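# Dispense one adhesive dot on each gold pad

## Task

Dispense a single dot of paste of roughly 110 microliters onto every gold pad on the plate, each dot resting wholly inside its pad and keeping its rounded shape rather than being squashed. Paste must not land anywhere else, other pads included; anything beyond a tiny smear counts as failure. The scrap strip beside the plate may be used for trials or for purging paste. Since paste still oozing or stringing from the tip later drops straight down even from a height, finish with the tip raised well clear above the plate and the tool moved out of the way.

## Robot and tools

Robot: one arm carrying a paste dispensing head instead of a gripper. There is a single arm, so every motion command is one row for that arm.

Frames. The state line in each result reports the tool point in the scene frame: origin on the table surface beneath the arm base, +z up, +y to the left when facing along +x. Positions are in metres, orientation as a quaternion w,x,y,z, and velocities in m/s and rad/s. The reported position may be slightly off, more so at long reach, and the base can be tilted against the table. The tool point is the centre of the tip's opening; its own +z axis points out through the tip, so with the tip aimed down, positive dz drives it toward the plate. For the last 89 mm behind the tip only the slim barrel (about 28 mm wide) exists; beyond that the camera block (-y side) and case (mostly -x side) reach up to 100 mm outward. With tilt up to 30 degrees only the tip can meet a flat surface.

execute_actions(actions): a list of actions run one after another. Each action is a table of 1 to 15 rows; each row lasts one control step of 1/30 s, and a short table repeats its final row until 15 steps are done. A row is 7 numbers, each in [-1, 1]: dx, dy, dz, rx, ry, rz, plunger. The first six are an offset, not a pose: the target relative to the tool point's measured pose when that action began, expressed in the tool point's own axes. Every row refers back to that same start, not to the prior row. Scale: 1.0 equals 0.6 m for dx, dy, dz and 180 degrees for the rotation vector rx, ry, rz. For the first action of a call the reference is the latest pose reported in this scene. Each step the commanded pose is clipped to within 100 mm and 16 degrees of the measured pose, and after the action the arm continues at most to the last clipped pose, so long moves need further actions. Motion trails commands by about 0.17 s. An empty list just returns state and images.

Plunger (seventh number): +1 advances at 640 ul/s of barrel volume, -1 retracts at that rate, intermediate values scale linearly, and anything within 0.01 of zero holds still. It only runs during an action; between actions it is stopped. Example scale: 110 ul at 0.5 (320 ul/s) takes roughly a third of a second of plunger travel, but the first push and the first after any retraction deliver less because pressure must build. Pressure stays after the plunger stops, so paste keeps flowing until a retraction relieves it; a big retraction also opens a gap the next push must take up. Retraction never sucks paste back in.

Dispensing behaviour: hold the tip about one dot diameter (a few mm) above the pad and keep it vertical; a tilted tip throws paste sideways, a tip too low flattens the dot, a tip on the surface blocks flow, a tip too high drops a wandering thread. After flow ends a thread links tip and dot; rise straight up to snap it, never slide sideways first or you drag a string. Leftover paste on the tip falls on the next surface it nears, and paste squeezed out in the air eventually drops.

move(target, speed, blocking): follows a straight path toward one target. target is one row of 7 numbers laid out exactly like an execute_actions row: an offset in tool axes from the pose in the latest result showing one, same scale, with plunger applied from the start until the move ends. speed is the top path speed in m/s, 0.002 to 0.5 (default 0.25); rotation is capped at twice that in rad/s. Paths last 0.5 to 10 s and stop at 10 s even if short. Rotation takes the shorter way. The path ignores obstacles, and the tool may overshoot speed or stray, mostly near a straightened arm. With blocking=false the result comes after 0.5 s while motion continues; other commands are refused until its end is seen, so use wait or stop. The added move: line gives the ending (done, off_target, moving, held, fault), limits hit (paced = clipped, held = steps blocked, after which the arm may surge), and distance to target.

wait(seconds): 0 to 10; lets time pass holding the last command, returning early when a running move finishes. stop(): brakes a running move; it needs distance, more when fast. zoom_image(camera, region): camera is cam_head_left or cam_head_right (both 504x504); region is [x0, y0, x1, y1] in pixels from the top-left, at most 504 by 504. finished_scene(scene): ends the current scene, given its number; irreversible.

Result lines: left_ml is paste remaining by the motor's count. status is ready, moving, empty, or fault (stalled, e.g. blocked tip; cleared only by a retraction, and releasing that pressure takes a much longer retraction, or paste gushes when the tip lifts). force_n and torque_nm are one wrist sample at the tool point in tool axes, n/a at the start; force z falling well below its in-air value means the tip rests on something, whose height is then the tool point's. Noise is up to about 3.4 N and a fixed offset up to about 5.5 N. "Hand target" is where the controller is driving; "pose unreachable" means the clearance check (which includes the mount) altered the command.

Avoid: pushing into the plate (the arm is stiff, so even slightly past contact can fault), 150 N contact or joint torque limits (shoulder pan and lift 300, elbow 136, wrists 49.1 N m), which stop the arm 10 s; long holds under load that overheat motors (warning at 70 °C, brake at 85 °C); slams and dropped paste.

Each tool is called after ">>>" by a JSON object that holds its "api" and its "payload", one argument or row to a line.

## Session

>>> {"api": "execute_actions", "payload": {
  "actions": []
}}

Scene clock: 0.00 s.
end_effector_position=(+0.6062, +0.0076, +0.2704) left_ml=37.7 status=ready force_n=(+1.9, +1.9, +7.2) torque_nm=(+0.57, -0.52, -0.01) end_effector_quat_wxyz=(+0.002, +0.701, +0.713, +0.001) end_effector_velocity=(-0.000, -0.002, +0.001) end_effector_angular_velocity=(-0.001, -0.000, -0.003)
Joint positions: [-0.296 -1.728  1.957 -1.801 -1.571 -1.866]
Joint velocities: [-0.003 -0.001  0.     0.001 -0.001  0.   ]
Motor temperatures (°C, as the motors report them): [25 27 29 33 33 36]
Hand target: +0.606, +0.008, +0.270; +0.002, +0.701, +0.713, +0.001

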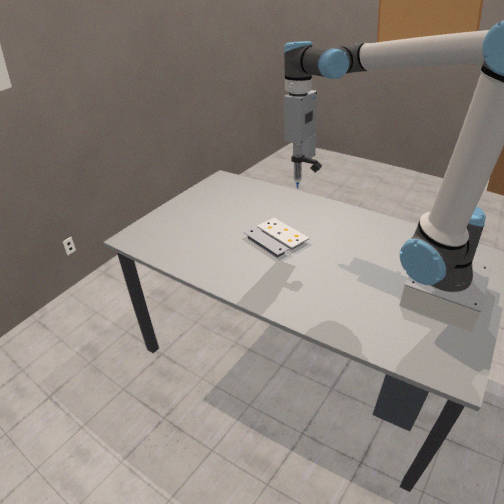

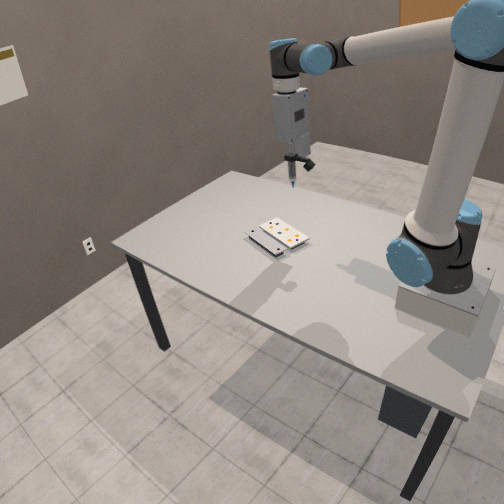

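>>> {"api": "zoom_image", "payload": {
  "camera": "cam_head_left",
  "region": [235, 205, 320, 270]
}}

>>> {"api": "zoom_image", "payload": {
  "camera": "cam_head_right",
  "region": [235, 205, 320, 270]
}}

Region (235, 205, 320, 270) of cam_head_left's 504x504 image, scaled by 5.929, with more detail than that image has; it fills the top 385 rows of this view, and the rest is white.

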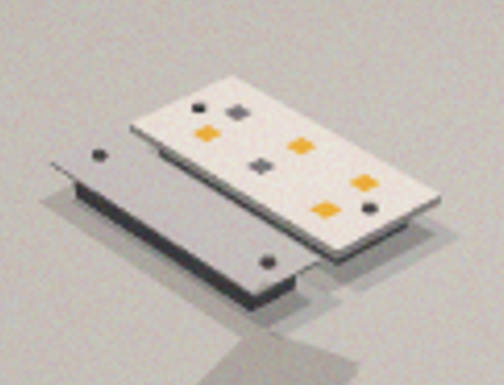

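Region (235, 205, 320, 270) of cam_head_right's 504x504 image, scaled by 5.929, with more detail than that image has; it fills the top 385 rows of this view, and the rest is white.

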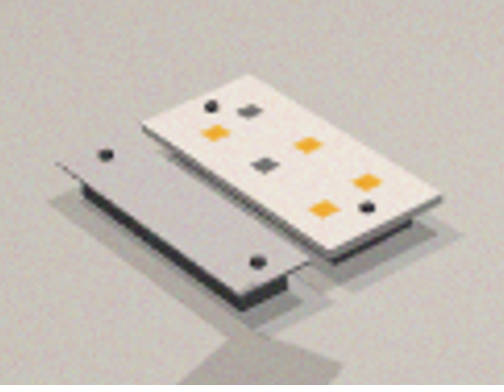

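>>> {"api": "zoom_image", "payload": {
  "camera": "cam_head_left",
  "region": [270, 150, 330, 200]
}}

>>> {"api": "zoom_image", "payload": {
  "camera": "cam_head_right",
  "region": [270, 150, 330, 200]
}}

Region (270, 150, 330, 200) of cam_head_left's 504x504 image, scaled by 8.400, with more detail than that image has.

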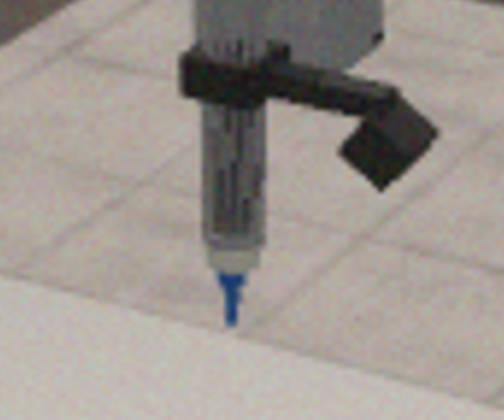

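Region (270, 150, 330, 200) of cam_head_right's 504x504 image, scaled by 8.400, with more detail than that image has.

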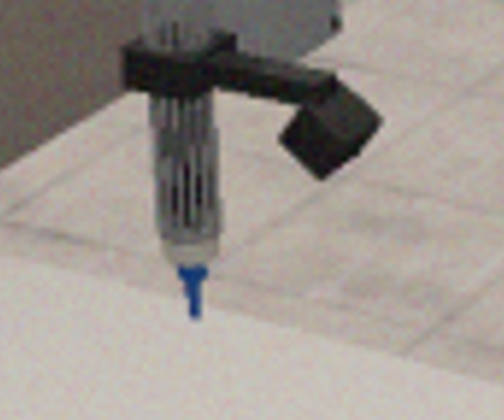

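>>> {"api": "move", "payload": {
  "target": [0,0,0.2833,0,0,0,0],
  "speed": 0.25
}}

>>> {"api": "zoom_image", "payload": {
  "camera": "cam_head_left",
  "region": [235, 195, 320, 265]
}}

>>> {"api": "zoom_image", "payload": {
  "camera": "cam_head_right",
  "region": [235, 195, 320, 265]
}}

Scene clock: 12.43 s.
end_effector_position=(+0.6065, +0.0074, +0.1006) left_ml=37.7 status=ready force_n=(+2.6, +3.6, +5.3) torque_nm=(+1.25, -0.76, -0.14) end_effector_quat_wxyz=(+0.002, +0.701, +0.713, +0.001) end_effector_velocity=(+0.000, -0.000, -0.001) end_effector_angular_velocity=(-0.000, -0.001, -0.000)
Joint positions: [-0.296 -1.606  2.173 -2.138 -1.571 -1.866]
Joint velocities: [-0.     0.002  0.001 -0.004  0.     0.   ]
Motor temperatures (°C, as the motors report them): [25 27 29 33 33 36]
Hand target: +0.606, +0.007, +0.100; +0.002, +0.701, +0.713, +0.001
Off the commanded pose: 0.000 m, 0 deg.
move: done

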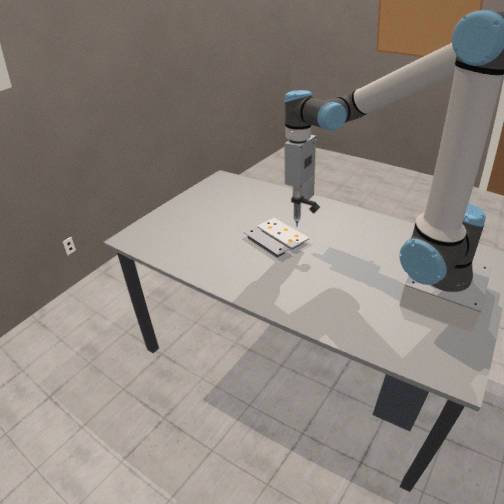

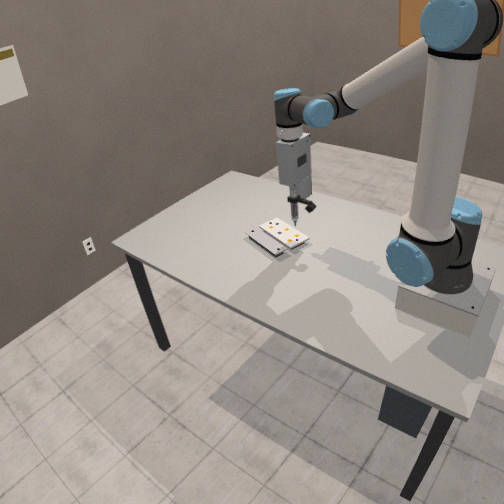

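Region (235, 195, 320, 265) of cam_head_left's 504x504 image, scaled by 5.929, with more detail than that image has; it fills the top 415 rows of this view, and the rest is white.

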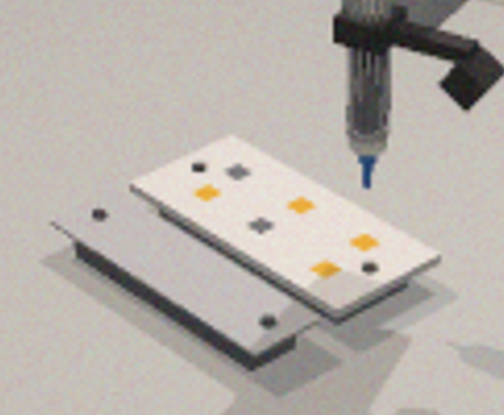

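Region (235, 195, 320, 265) of cam_head_right's 504x504 image, scaled by 5.929, with more detail than that image has; it fills the top 415 rows of this view, and the rest is white.

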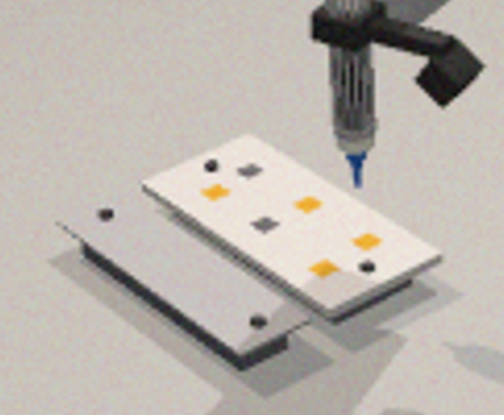

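>>> {"api": "move", "payload": {
  "target": [0,0.1667,0,0,0,0,0],
  "speed": 0.25
}}

>>> {"api": "zoom_image", "payload": {
  "camera": "cam_head_left",
  "region": [235, 195, 320, 265]
}}

>>> {"api": "zoom_image", "payload": {
  "camera": "cam_head_right",
  "region": [235, 195, 320, 265]
}}

>>> {"api": "move", "payload": {
  "target": [0.1667,0,0,0,0,0,0],
  "speed": 0.25
}}

>>> {"api": "zoom_image", "payload": {
  "camera": "cam_head_left",
  "region": [235, 195, 320, 265]
}}

>>> {"api": "zoom_image", "payload": {
  "camera": "cam_head_right",
  "region": [235, 195, 320, 265]
}}

Scene clock: 19.33 s.
end_effector_position=(+0.7064, +0.0090, +0.1009) left_ml=37.7 status=ready force_n=(+0.9, +2.1, +7.0) torque_nm=(+0.68, -0.16, -0.02) end_effector_quat_wxyz=(+0.002, +0.701, +0.713, +0.001) end_effector_velocity=(+0.001, -0.000, +0.000) end_effector_angular_velocity=(+0.000, +0.001, -0.000)
Joint positions: [-0.253 -1.442  1.998 -2.128 -1.571 -1.824]
Joint velocities: [ 0.     0.002 -0.003  0.002 -0.     0.001]
Motor temperatures (°C, as the motors report them): [25 27 29 33 33 36]
Hand target: +0.706, +0.009, +0.101; +0.002, +0.701, +0.713, +0.001
Off the commanded pose: 0.000 m, 0 deg.
move: done

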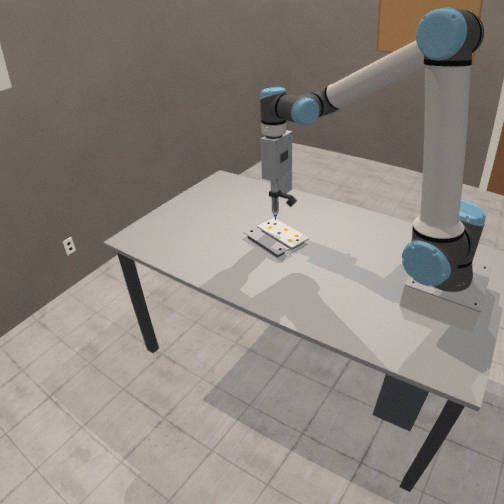

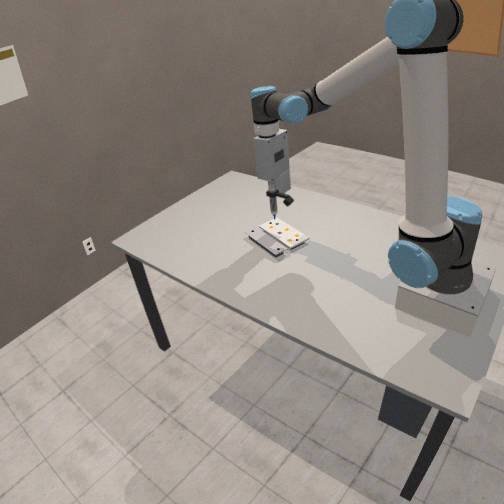

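Region (235, 195, 320, 265) of cam_head_left's 504x504 image, scaled by 5.929, with more detail than that image has; it fills the top 415 rows of this view, and the rest is white.

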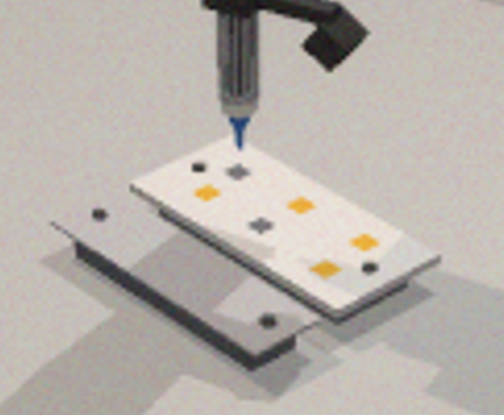

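Region (235, 195, 320, 265) of cam_head_right's 504x504 image, scaled by 5.929, with more detail than that image has; it fills the top 415 rows of this view, and the rest is white.

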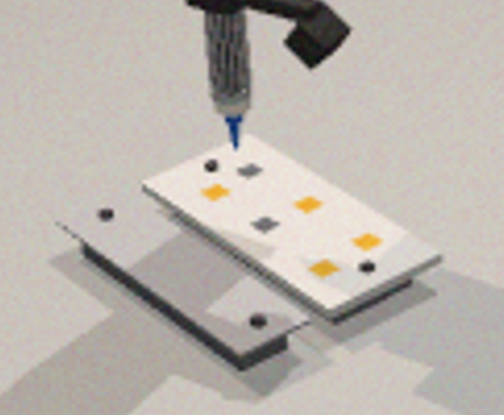

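Scene clock: 20.27 s.
end_effector_position=(+0.7047, +0.1089, +0.1008) left_ml=37.7 status=ready force_n=(+1.9, +1.8, +5.2) torque_nm=(+0.59, -0.57, -0.18) end_effector_quat_wxyz=(+0.002, +0.701, +0.713, +0.001) end_effector_velocity=(-0.000, +0.003, +0.000) end_effector_angular_velocity=(+0.000, +0.000, +0.002)
Joint positions: [-0.11  -1.431  1.986 -2.127 -1.571 -1.681]
Joint velocities: [ 0.004  0.001 -0.001  0.     0.     0.003]
Motor temperatures (°C, as the motors report them): [25 27 29 33 33 36]
Hand target: +0.705, +0.109, +0.101; +0.002, +0.701, +0.713, +0.001
Off the commanded pose: 0.000 m, 0 deg.
move: done

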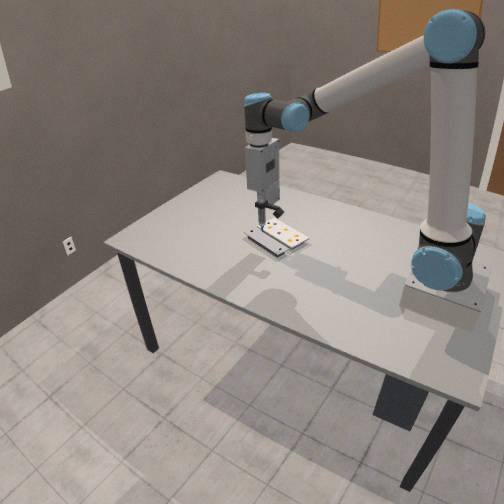

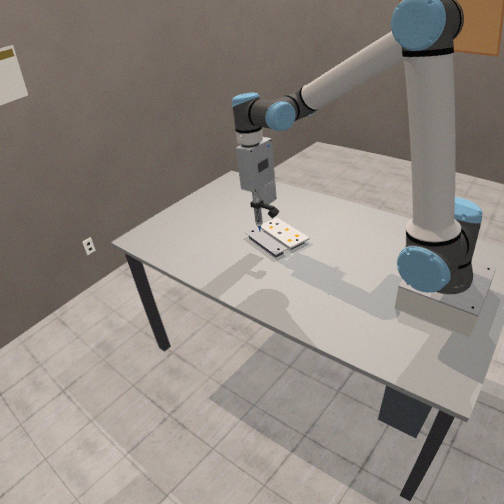

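Region (235, 195, 320, 265) of cam_head_left's 504x504 image, scaled by 5.929, with more detail than that image has; it fills the top 415 rows of this view, and the rest is white.

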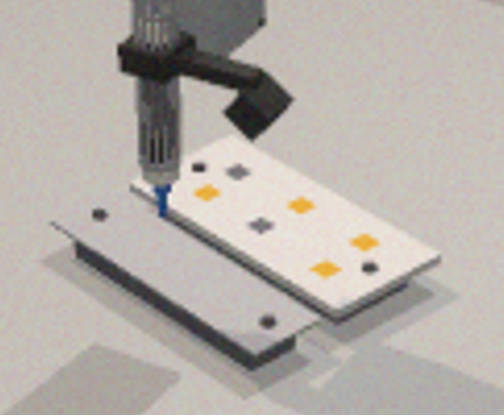

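Region (235, 195, 320, 265) of cam_head_right's 504x504 image, scaled by 5.929, with more detail than that image has; it fills the top 415 rows of this view, and the rest is white.

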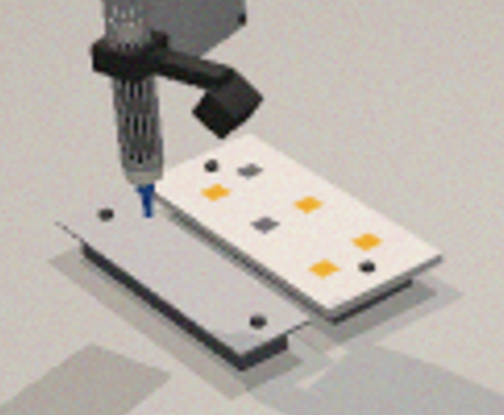

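>>> {"api": "move", "payload": {
  "target": [-0.063,0.015,0.085,0,0,0,0],
  "speed": 0.15
}}

>>> {"api": "zoom_image", "payload": {
  "camera": "cam_head_left",
  "region": [235, 195, 320, 265]
}}

>>> {"api": "zoom_image", "payload": {
  "camera": "cam_head_right",
  "region": [235, 195, 320, 265]
}}

Scene clock: 39.57 s.
end_effector_position=(+0.7144, +0.0712, +0.0500) left_ml=37.7 status=ready force_n=(+2.5, +3.7, +5.3) torque_nm=(+1.25, -0.76, -0.08) end_effector_quat_wxyz=(+0.002, +0.701, +0.713, +0.001) end_effector_velocity=(+0.000, -0.001, -0.001) end_effector_angular_velocity=(+0.000, +0.000, +0.000)
Joint positions: [-0.162 -1.372  2.022 -2.222 -1.571 -1.733]
Joint velocities: [-0.001  0.002  0.001 -0.002  0.    -0.001]
Motor temperatures (°C, as the motors report them): [25 27 29 33 33 36]
Hand target: +0.714, +0.071, +0.050; +0.002, +0.701, +0.713, +0.001
Off the commanded pose: 0.000 m, 0 deg.
move: done

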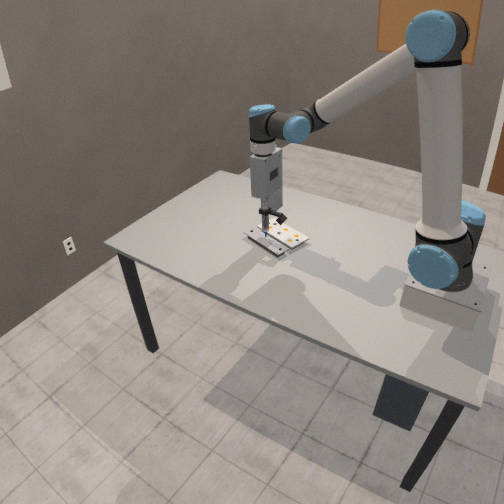

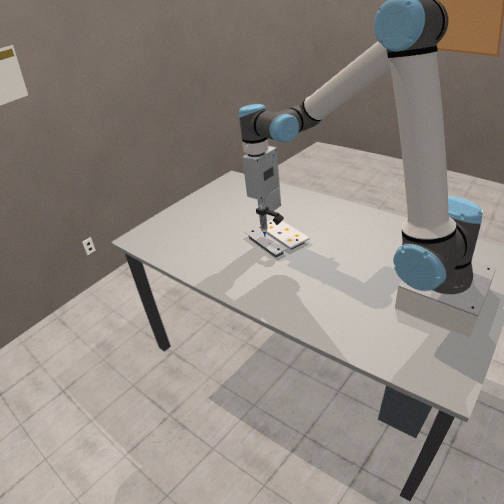

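Region (235, 195, 320, 265) of cam_head_left's 504x504 image, scaled by 5.929, with more detail than that image has; it fills the top 415 rows of this view, and the rest is white.

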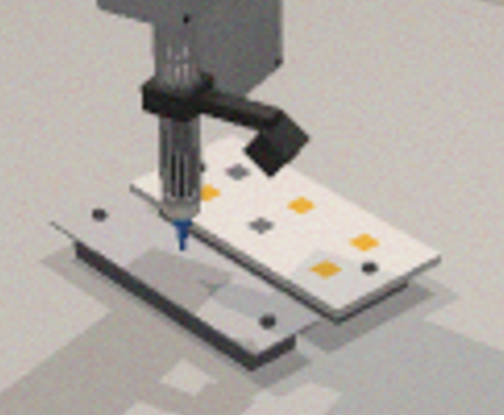

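Region (235, 195, 320, 265) of cam_head_right's 504x504 image, scaled by 5.929, with more detail than that image has; it fills the top 415 rows of this view, and the rest is white.

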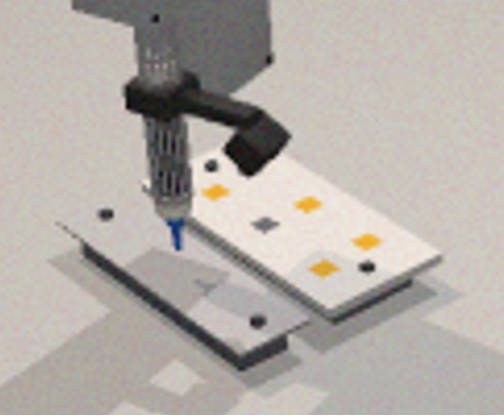

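>>> {"api": "move", "payload": {
  "target": [0,0,0.0267,0,0,0,0],
  "speed": 0.06
}}

>>> {"api": "zoom_image", "payload": {
  "camera": "cam_head_left",
  "region": [250, 225, 285, 255]
}}

>>> {"api": "zoom_image", "payload": {
  "camera": "cam_head_right",
  "region": [250, 225, 285, 255]
}}

Scene clock: 44.37 s.
end_effector_position=(+0.7145, +0.0712, +0.0341) left_ml=37.7 status=ready force_n=(+1.3, +2.4, +6.8) torque_nm=(+0.83, -0.33, -0.04) end_effector_quat_wxyz=(+0.002, +0.701, +0.713, +0.001) end_effector_velocity=(+0.000, +0.001, -0.002) end_effector_angular_velocity=(-0.000, -0.000, +0.001)
Joint positions: [-0.162 -1.354  2.034 -2.252 -1.571 -1.733]
Joint velocities: [ 0.001  0.002  0.001 -0.004 -0.     0.   ]
Motor temperatures (°C, as the motors report them): [25 27 29 33 33 36]
Hand target: +0.714, +0.071, +0.034; +0.002, +0.701, +0.713, +0.001
Off the commanded pose: 0.000 m, 0 deg.
move: done

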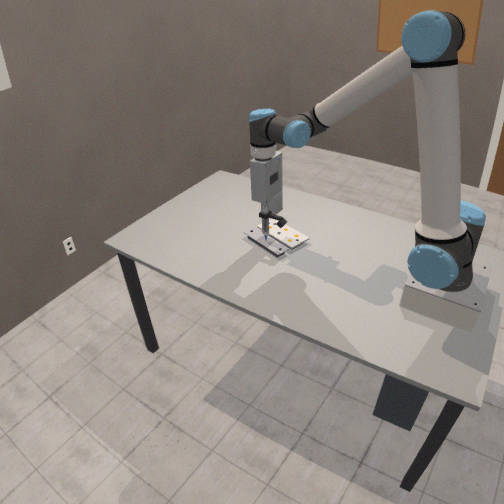

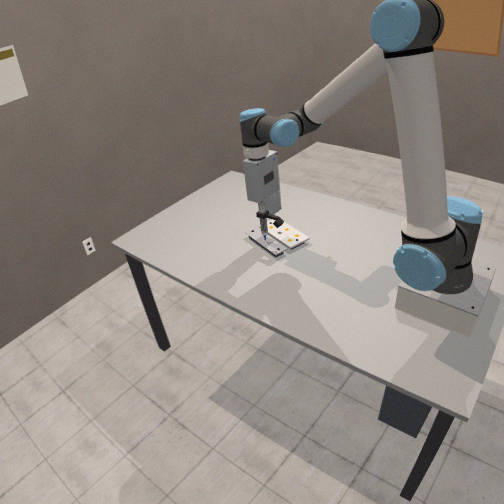

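Region (250, 225, 285, 255) of cam_head_left's 504x504 image, scaled by 14.400, with more detail than that image has; it fills the top 432 rows of this view, and the rest is white.

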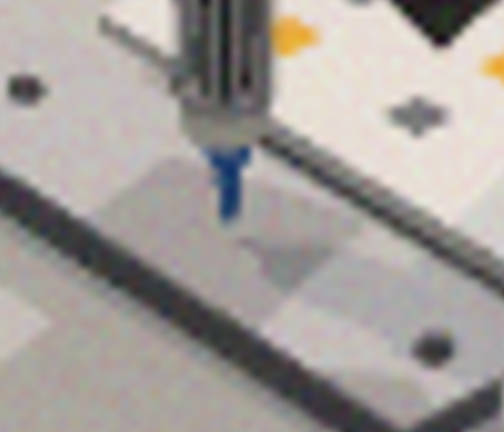

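Region (250, 225, 285, 255) of cam_head_right's 504x504 image, scaled by 14.400, with more detail than that image has; it fills the top 432 rows of this view, and the rest is white.

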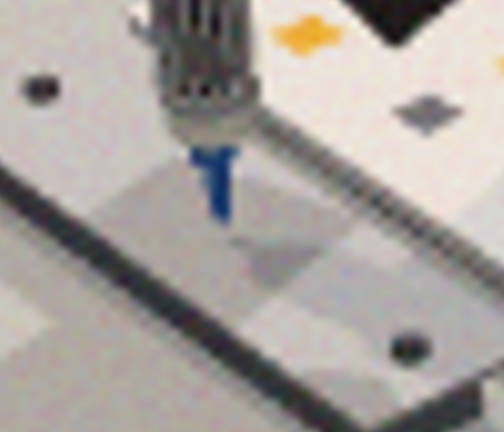

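>>> {"api": "execute_actions", "payload": {
  "actions": [
    [[0,0,0.0065,0,0,0,0]]
  ]
}}

>>> {"api": "execute_actions", "payload": {
  "actions": [
    [[0,0,0.0012,0,0,0,0]]
  ]
}}

Scene clock: 48.80 s.
end_effector_position=(+0.7145, +0.0712, +0.0302) left_ml=37.7 status=ready force_n=(-0.3, +1.6, +4.7) torque_nm=(+0.46, +0.19, -0.13) end_effector_quat_wxyz=(+0.002, +0.701, +0.713, +0.001) end_effector_velocity=(-0.000, +0.001, -0.000) end_effector_angular_velocity=(+0.001, -0.000, +0.000)
Joint positions: [-0.162 -1.35   2.037 -2.259 -1.571 -1.733]
Joint velocities: [ 0.001  0.     0.    -0.     0.001  0.001]
Motor temperatures (°C, as the motors report them): [25 27 29 33 33 36]
Hand target: +0.714, +0.071, +0.030; +0.002, +0.701, +0.713, +0.001
Off the commanded pose: 0.000 m, 0 deg.

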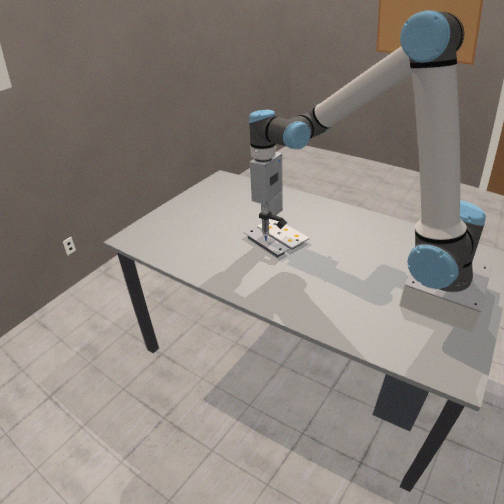

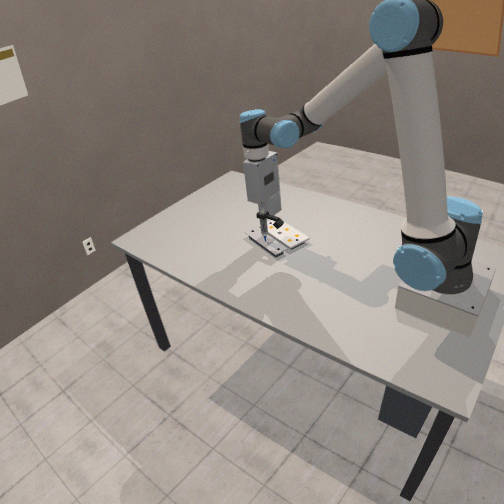

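Scene clock: 49.30 s.
end_effector_position=(+0.7145, +0.0712, +0.0295) left_ml=37.7 status=ready force_n=(+2.6, +2.1, +5.9) torque_nm=(+0.68, -0.79, -0.09) end_effector_quat_wxyz=(+0.002, +0.701, +0.713, +0.001) end_effector_velocity=(+0.000, -0.001, -0.000) end_effector_angular_velocity=(-0.000, -0.000, -0.001)
Joint positions: [-0.162 -1.349  2.038 -2.261 -1.571 -1.733]
Joint velocities: [-0.001  0.     0.    -0.001 -0.    -0.   ]
Motor temperatures (°C, as the motors report them): [25 27 29 33 33 36]
Hand target: +0.714, +0.071, +0.030; +0.002, +0.701, +0.713, +0.001
Off the commanded pose: 0.000 m, 0 deg.

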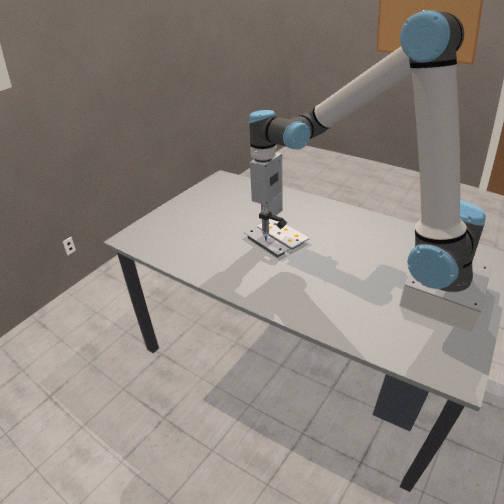

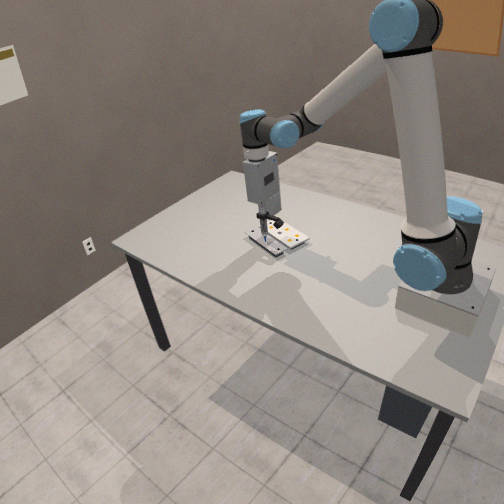

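>>> {"api": "execute_actions", "payload": {
  "actions": [
    [[0,0,0.0012,0,0,0,0]]
  ]
}}

>>> {"api": "zoom_image", "payload": {
  "camera": "cam_head_left",
  "region": [250, 225, 285, 255]
}}

Scene clock: 51.63 s.
end_effector_position=(+0.7145, +0.0712, +0.0288) left_ml=37.7 status=ready force_n=(+3.2, +2.7, +5.5) torque_nm=(+0.91, -1.09, -0.12) end_effector_quat_wxyz=(+0.002, +0.701, +0.713, +0.001) end_effector_velocity=(+0.000, +0.000, -0.000) end_effector_angular_velocity=(-0.001, -0.000, -0.000)
Joint positions: [-0.162 -1.348  2.038 -2.262 -1.571 -1.733]
Joint velocities: [ 0.001  0.     0.    -0.001 -0.001  0.001]
Motor temperatures (°C, as the motors report them): [25 27 29 33 33 36]
Hand target: +0.714, +0.071, +0.029; +0.002, +0.701, +0.713, +0.001
Off the commanded pose: 0.000 m, 0 deg.

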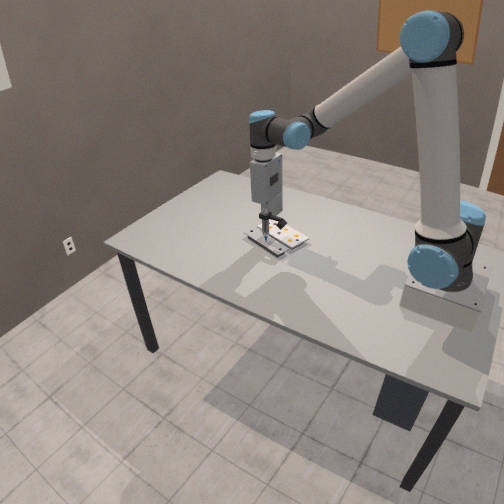

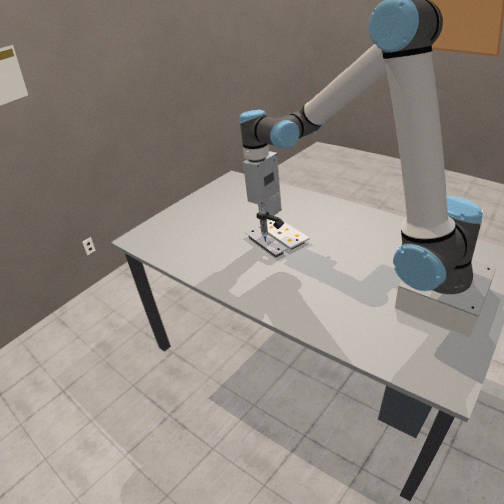

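Region (250, 225, 285, 255) of cam_head_left's 504x504 image, scaled by 14.400, with more detail than that image has; it fills the top 432 rows of this view, and the rest is white.

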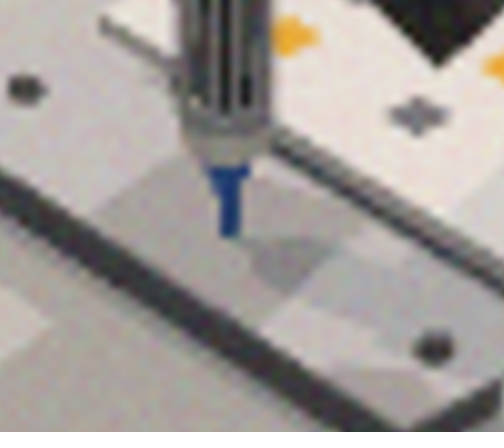

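>>> {"api": "execute_actions", "payload": {
  "actions": [
    [[0,0,0.0012,0,0,0,0]]
  ]
}}

Scene clock: 53.07 s.
end_effector_position=(+0.7145, +0.0712, +0.0282) left_ml=37.7 status=ready force_n=(+3.4, -36.2, -88.5) torque_nm=(-3.39, -0.07, -0.09) end_effector_quat_wxyz=(+0.002, +0.701, +0.713, +0.001) end_effector_velocity=(+0.000, -0.001, +0.000) end_effector_angular_velocity=(-0.001, -0.001, +0.001)
Joint positions: [-0.162 -1.347  2.039 -2.263 -1.571 -1.733]
Joint velocities: [-0.    -0.     0.    -0.001 -0.001 -0.001]
Motor temperatures (°C, as the motors report them): [25 27 29 33 33 36]
Hand target: +0.714, +0.071, +0.028; +0.002, +0.701, +0.713, +0.001
Off the commanded pose: 0.000 m, 0 deg.

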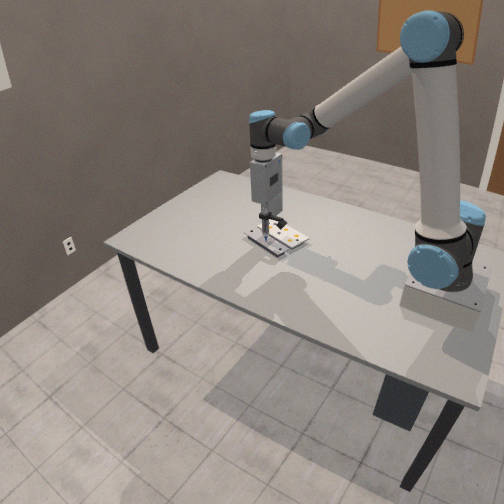

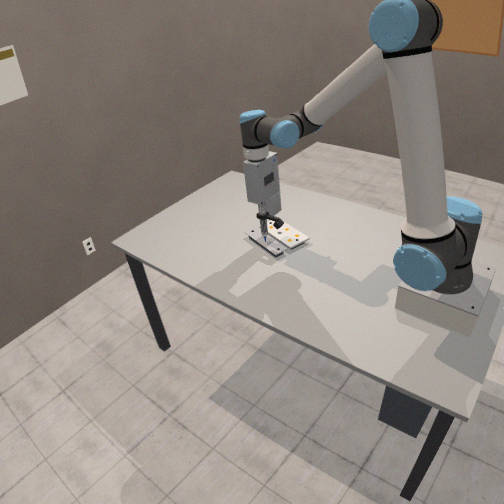

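>>> {"api": "execute_actions", "payload": {
  "actions": [
    [[0,0,-0.003,0,0,0,0],[0,0,-0.006,0,0,0,0],[0,0,-0.01,0,0,0,0],[0,0,-0.015,0,0,0,0],[0,0,-0.02,0,0,0,0],[0,0,-0.025,0,0,0,0]]
  ]
}}

>>> {"api": "zoom_image", "payload": {
  "camera": "cam_head_left",
  "region": [255, 210, 315, 260]
}}

>>> {"api": "zoom_image", "payload": {
  "camera": "cam_head_right",
  "region": [255, 210, 315, 260]
}}

Scene clock: 58.63 s.
end_effector_position=(+0.7144, +0.0712, +0.0429) left_ml=37.7 status=ready force_n=(+1.8, +4.5, +5.7) torque_nm=(+1.47, -0.49, -0.18) end_effector_quat_wxyz=(+0.002, +0.701, +0.713, +0.001) end_effector_velocity=(+0.000, -0.000, +0.004) end_effector_angular_velocity=(+0.001, -0.000, -0.000)
Joint positions: [-0.162 -1.364  2.028 -2.235 -1.571 -1.733]
Joint velocities: [-0.001 -0.004 -0.003  0.007  0.001 -0.   ]
Motor temperatures (°C, as the motors report them): [25 27 29 33 33 36]
Hand target: +0.715, +0.071, +0.043; +0.002, +0.701, +0.713, +0.001
Off the commanded pose: 0.000 m, 0 deg.

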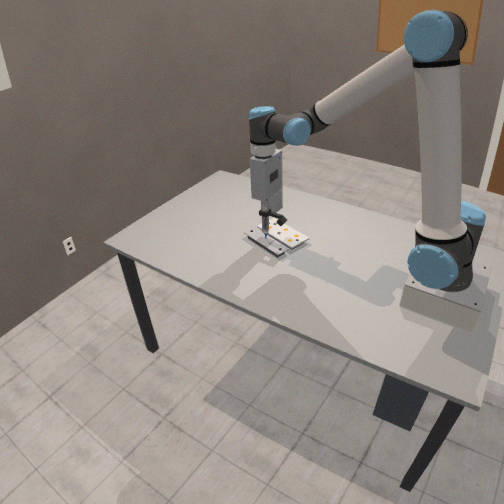

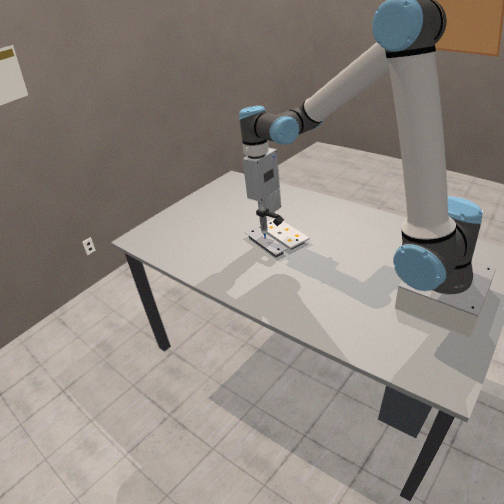

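Region (255, 210, 315, 260) of cam_head_left's 504x504 image, scaled by 8.400, with more detail than that image has.

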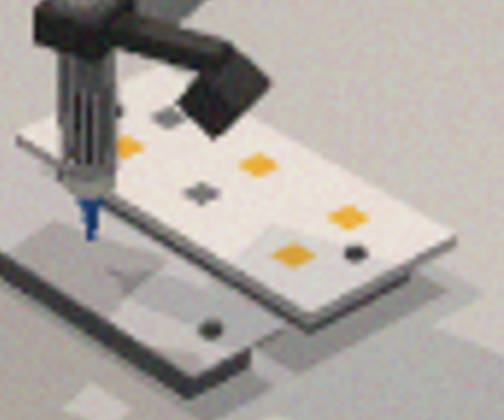

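Region (255, 210, 315, 260) of cam_head_right's 504x504 image, scaled by 8.400, with more detail than that image has.

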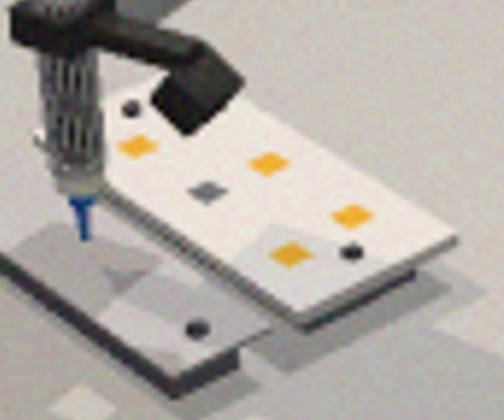

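>>> {"api": "move", "payload": {
  "target": [-0.0808,-0.142,0.0,0,0,0,0],
  "speed": 0.2
}}

>>> {"api": "zoom_image", "payload": {
  "camera": "cam_head_left",
  "region": [275, 222, 310, 252]
}}

>>> {"api": "zoom_image", "payload": {
  "camera": "cam_head_right",
  "region": [275, 222, 310, 252]
}}

Scene clock: 66.37 s.
end_effector_position=(+0.6301, +0.0215, +0.0427) left_ml=37.7 status=ready force_n=(-0.7, +2.7, +5.9) torque_nm=(+0.90, +0.35, -0.16) end_effector_quat_wxyz=(+0.002, +0.701, +0.713, +0.001) end_effector_velocity=(-0.001, -0.002, +0.001) end_effector_angular_velocity=(-0.000, -0.002, -0.000)
Joint positions: [-0.263 -1.498  2.188 -2.261 -1.571 -1.833]
Joint velocities: [-0.003 -0.003  0.003 -0.001  0.    -0.003]
Motor temperatures (°C, as the motors report them): [25 27 29 33 33 36]
Hand target: +0.630, +0.021, +0.043; +0.002, +0.701, +0.713, +0.001
Off the commanded pose: 0.000 m, 0 deg.
move: done

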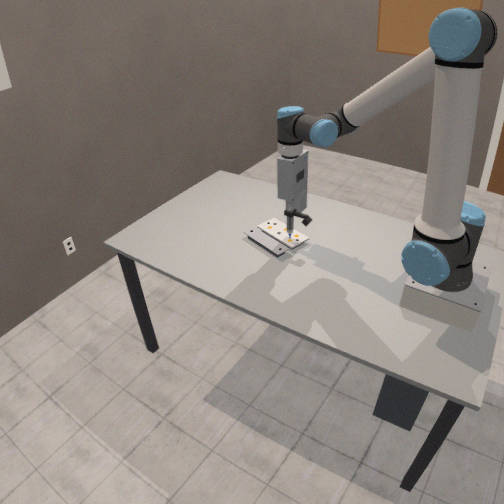

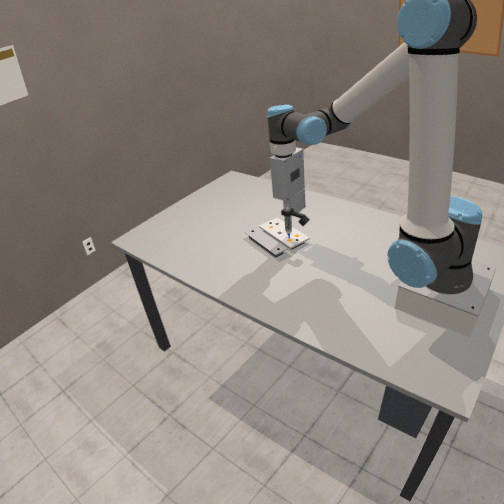

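Region (275, 222, 310, 252) of cam_head_left's 504x504 image, scaled by 14.400, with more detail than that image has; it fills the top 432 rows of this view, and the rest is white.

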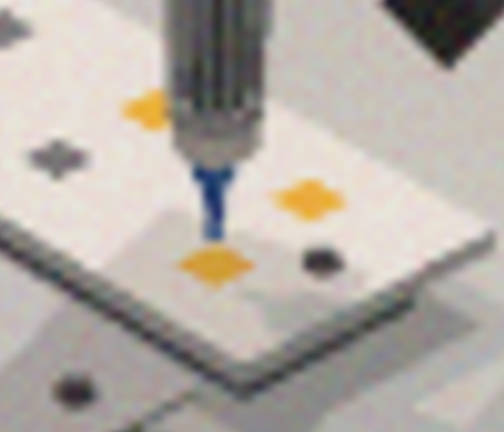

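Region (275, 222, 310, 252) of cam_head_right's 504x504 image, scaled by 14.400, with more detail than that image has; it fills the top 432 rows of this view, and the rest is white.

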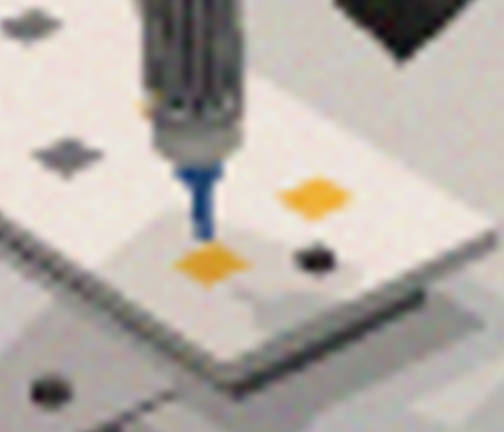

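>>> {"api": "move", "payload": {
  "target": [-0.0105,0.0055,0.016,0,0,0,0],
  "speed": 0.05
}}

>>> {"api": "zoom_image", "payload": {
  "camera": "cam_head_left",
  "region": [275, 222, 310, 252]
}}

>>> {"api": "zoom_image", "payload": {
  "camera": "cam_head_right",
  "region": [275, 222, 310, 252]
}}

Scene clock: 72.37 s.
end_effector_position=(+0.6335, +0.0153, +0.0332) left_ml=37.7 status=ready force_n=(+0.8, +3.6, +6.4) torque_nm=(+1.26, -0.12, -0.18) end_effector_quat_wxyz=(+0.002, +0.701, +0.713, +0.001) end_effector_velocity=(+0.001, -0.000, +0.000) end_effector_angular_velocity=(+0.000, -0.002, +0.001)
Joint positions: [-0.271 -1.481  2.19  -2.281 -1.571 -1.842]
Joint velocities: [-0.     0.     0.    -0.002  0.    -0.001]
Motor temperatures (°C, as the motors report them): [25 27 29 33 33 36]
Hand target: +0.634, +0.015, +0.033; +0.002, +0.701, +0.713, +0.001
Off the commanded pose: 0.000 m, 0 deg.
move: done

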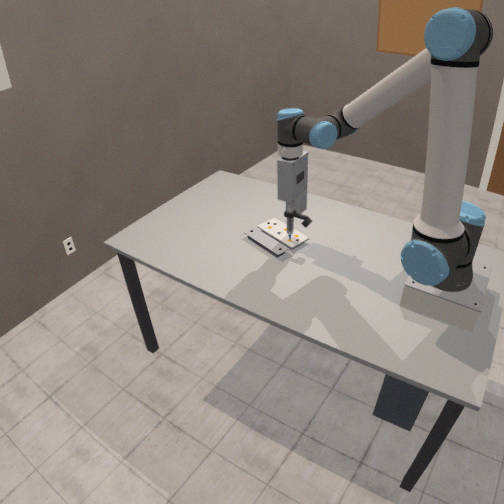

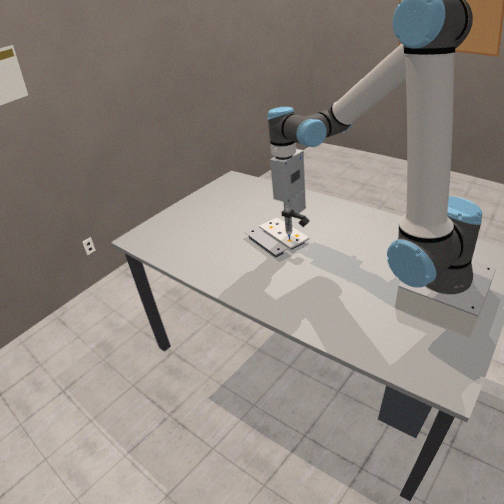

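Region (275, 222, 310, 252) of cam_head_left's 504x504 image, scaled by 14.400, with more detail than that image has; it fills the top 432 rows of this view, and the rest is white.

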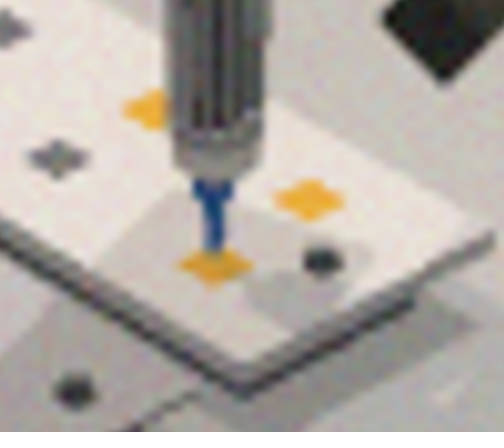

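Region (275, 222, 310, 252) of cam_head_right's 504x504 image, scaled by 14.400, with more detail than that image has; it fills the top 432 rows of this view, and the rest is white.

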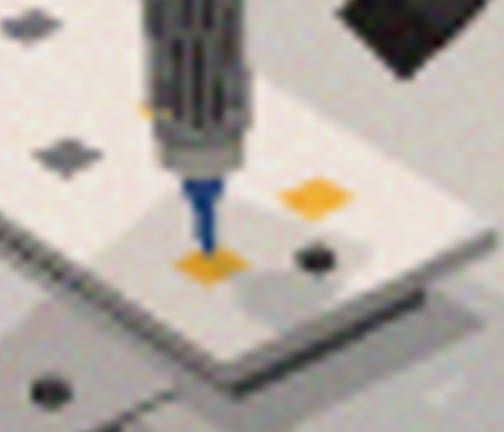

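>>> {"api": "execute_actions", "payload": {
  "actions": [
    [[0,0,0.002,0,0,0,0],[0,0,0.003,0,0,0,0],[0,0,0.004,0,0,0,0],[0,0,0.0045,0,0,0,0],[0,0,0.005,0,0,0,0]]
  ]
}}

>>> {"api": "zoom_image", "payload": {
  "camera": "cam_head_left",
  "region": [275, 222, 310, 252]
}}

Scene clock: 76.77 s.
end_effector_position=(+0.6335, +0.0152, +0.0302) left_ml=37.7 status=ready force_n=(+1.8, +4.9, +5.3) torque_nm=(+1.65, -0.58, -0.11) end_effector_quat_wxyz=(+0.002, +0.701, +0.713, +0.001) end_effector_velocity=(-0.000, -0.001, +0.000) end_effector_angular_velocity=(-0.000, +0.000, -0.001)
Joint positions: [-0.271 -1.477  2.192 -2.287 -1.571 -1.842]
Joint velocities: [-0.001 -0.     0.     0.    -0.     0.   ]
Motor temperatures (°C, as the motors report them): [25 27 29 33 33 36]
Hand target: +0.634, +0.015, +0.030; +0.002, +0.701, +0.713, +0.001
Off the commanded pose: 0.000 m, 0 deg.

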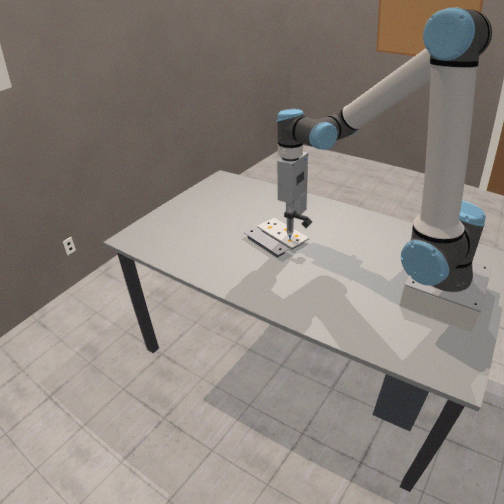

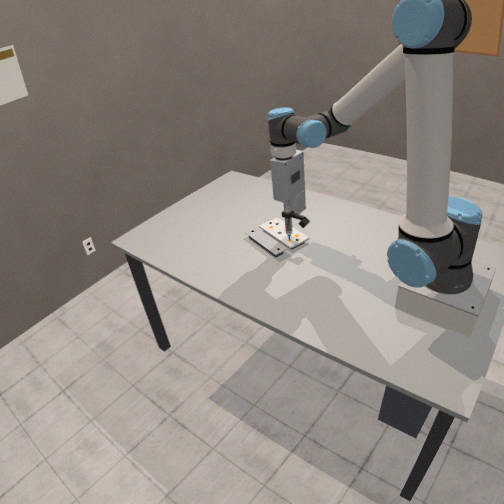

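Region (275, 222, 310, 252) of cam_head_left's 504x504 image, scaled by 14.400, with more detail than that image has; it fills the top 432 rows of this view, and the rest is white.

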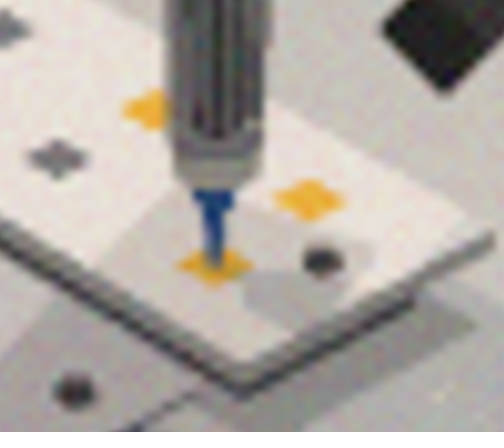

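>>> {"api": "execute_actions", "payload": {
  "actions": [
    [[0,0,0.0007,0,0,0,0]]
  ]
}}

Scene clock: 78.03 s.
end_effector_position=(+0.6335, +0.0153, +0.0298) left_ml=37.7 status=ready force_n=(+1.8, +1.6, +6.0) torque_nm=(+0.50, -0.53, -0.06) end_effector_quat_wxyz=(+0.002, +0.701, +0.713, +0.001) end_effector_velocity=(+0.000, -0.000, -0.000) end_effector_angular_velocity=(+0.000, -0.000, +0.000)
Joint positions: [-0.271 -1.477  2.193 -2.288 -1.571 -1.842]
Joint velocities: [-0.     0.001 -0.    -0.001  0.    -0.   ]
Motor temperatures (°C, as the motors report them): [25 27 29 33 33 36]
Hand target: +0.634, +0.015, +0.030; +0.002, +0.701, +0.713, +0.001
Off the commanded pose: 0.000 m, 0 deg.

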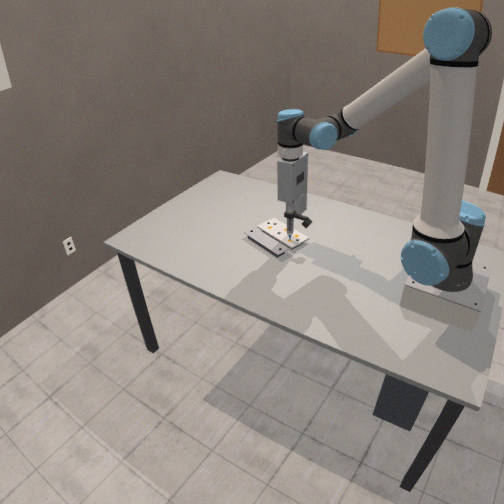

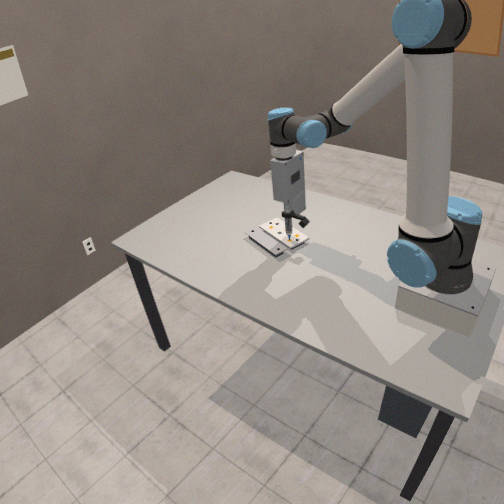

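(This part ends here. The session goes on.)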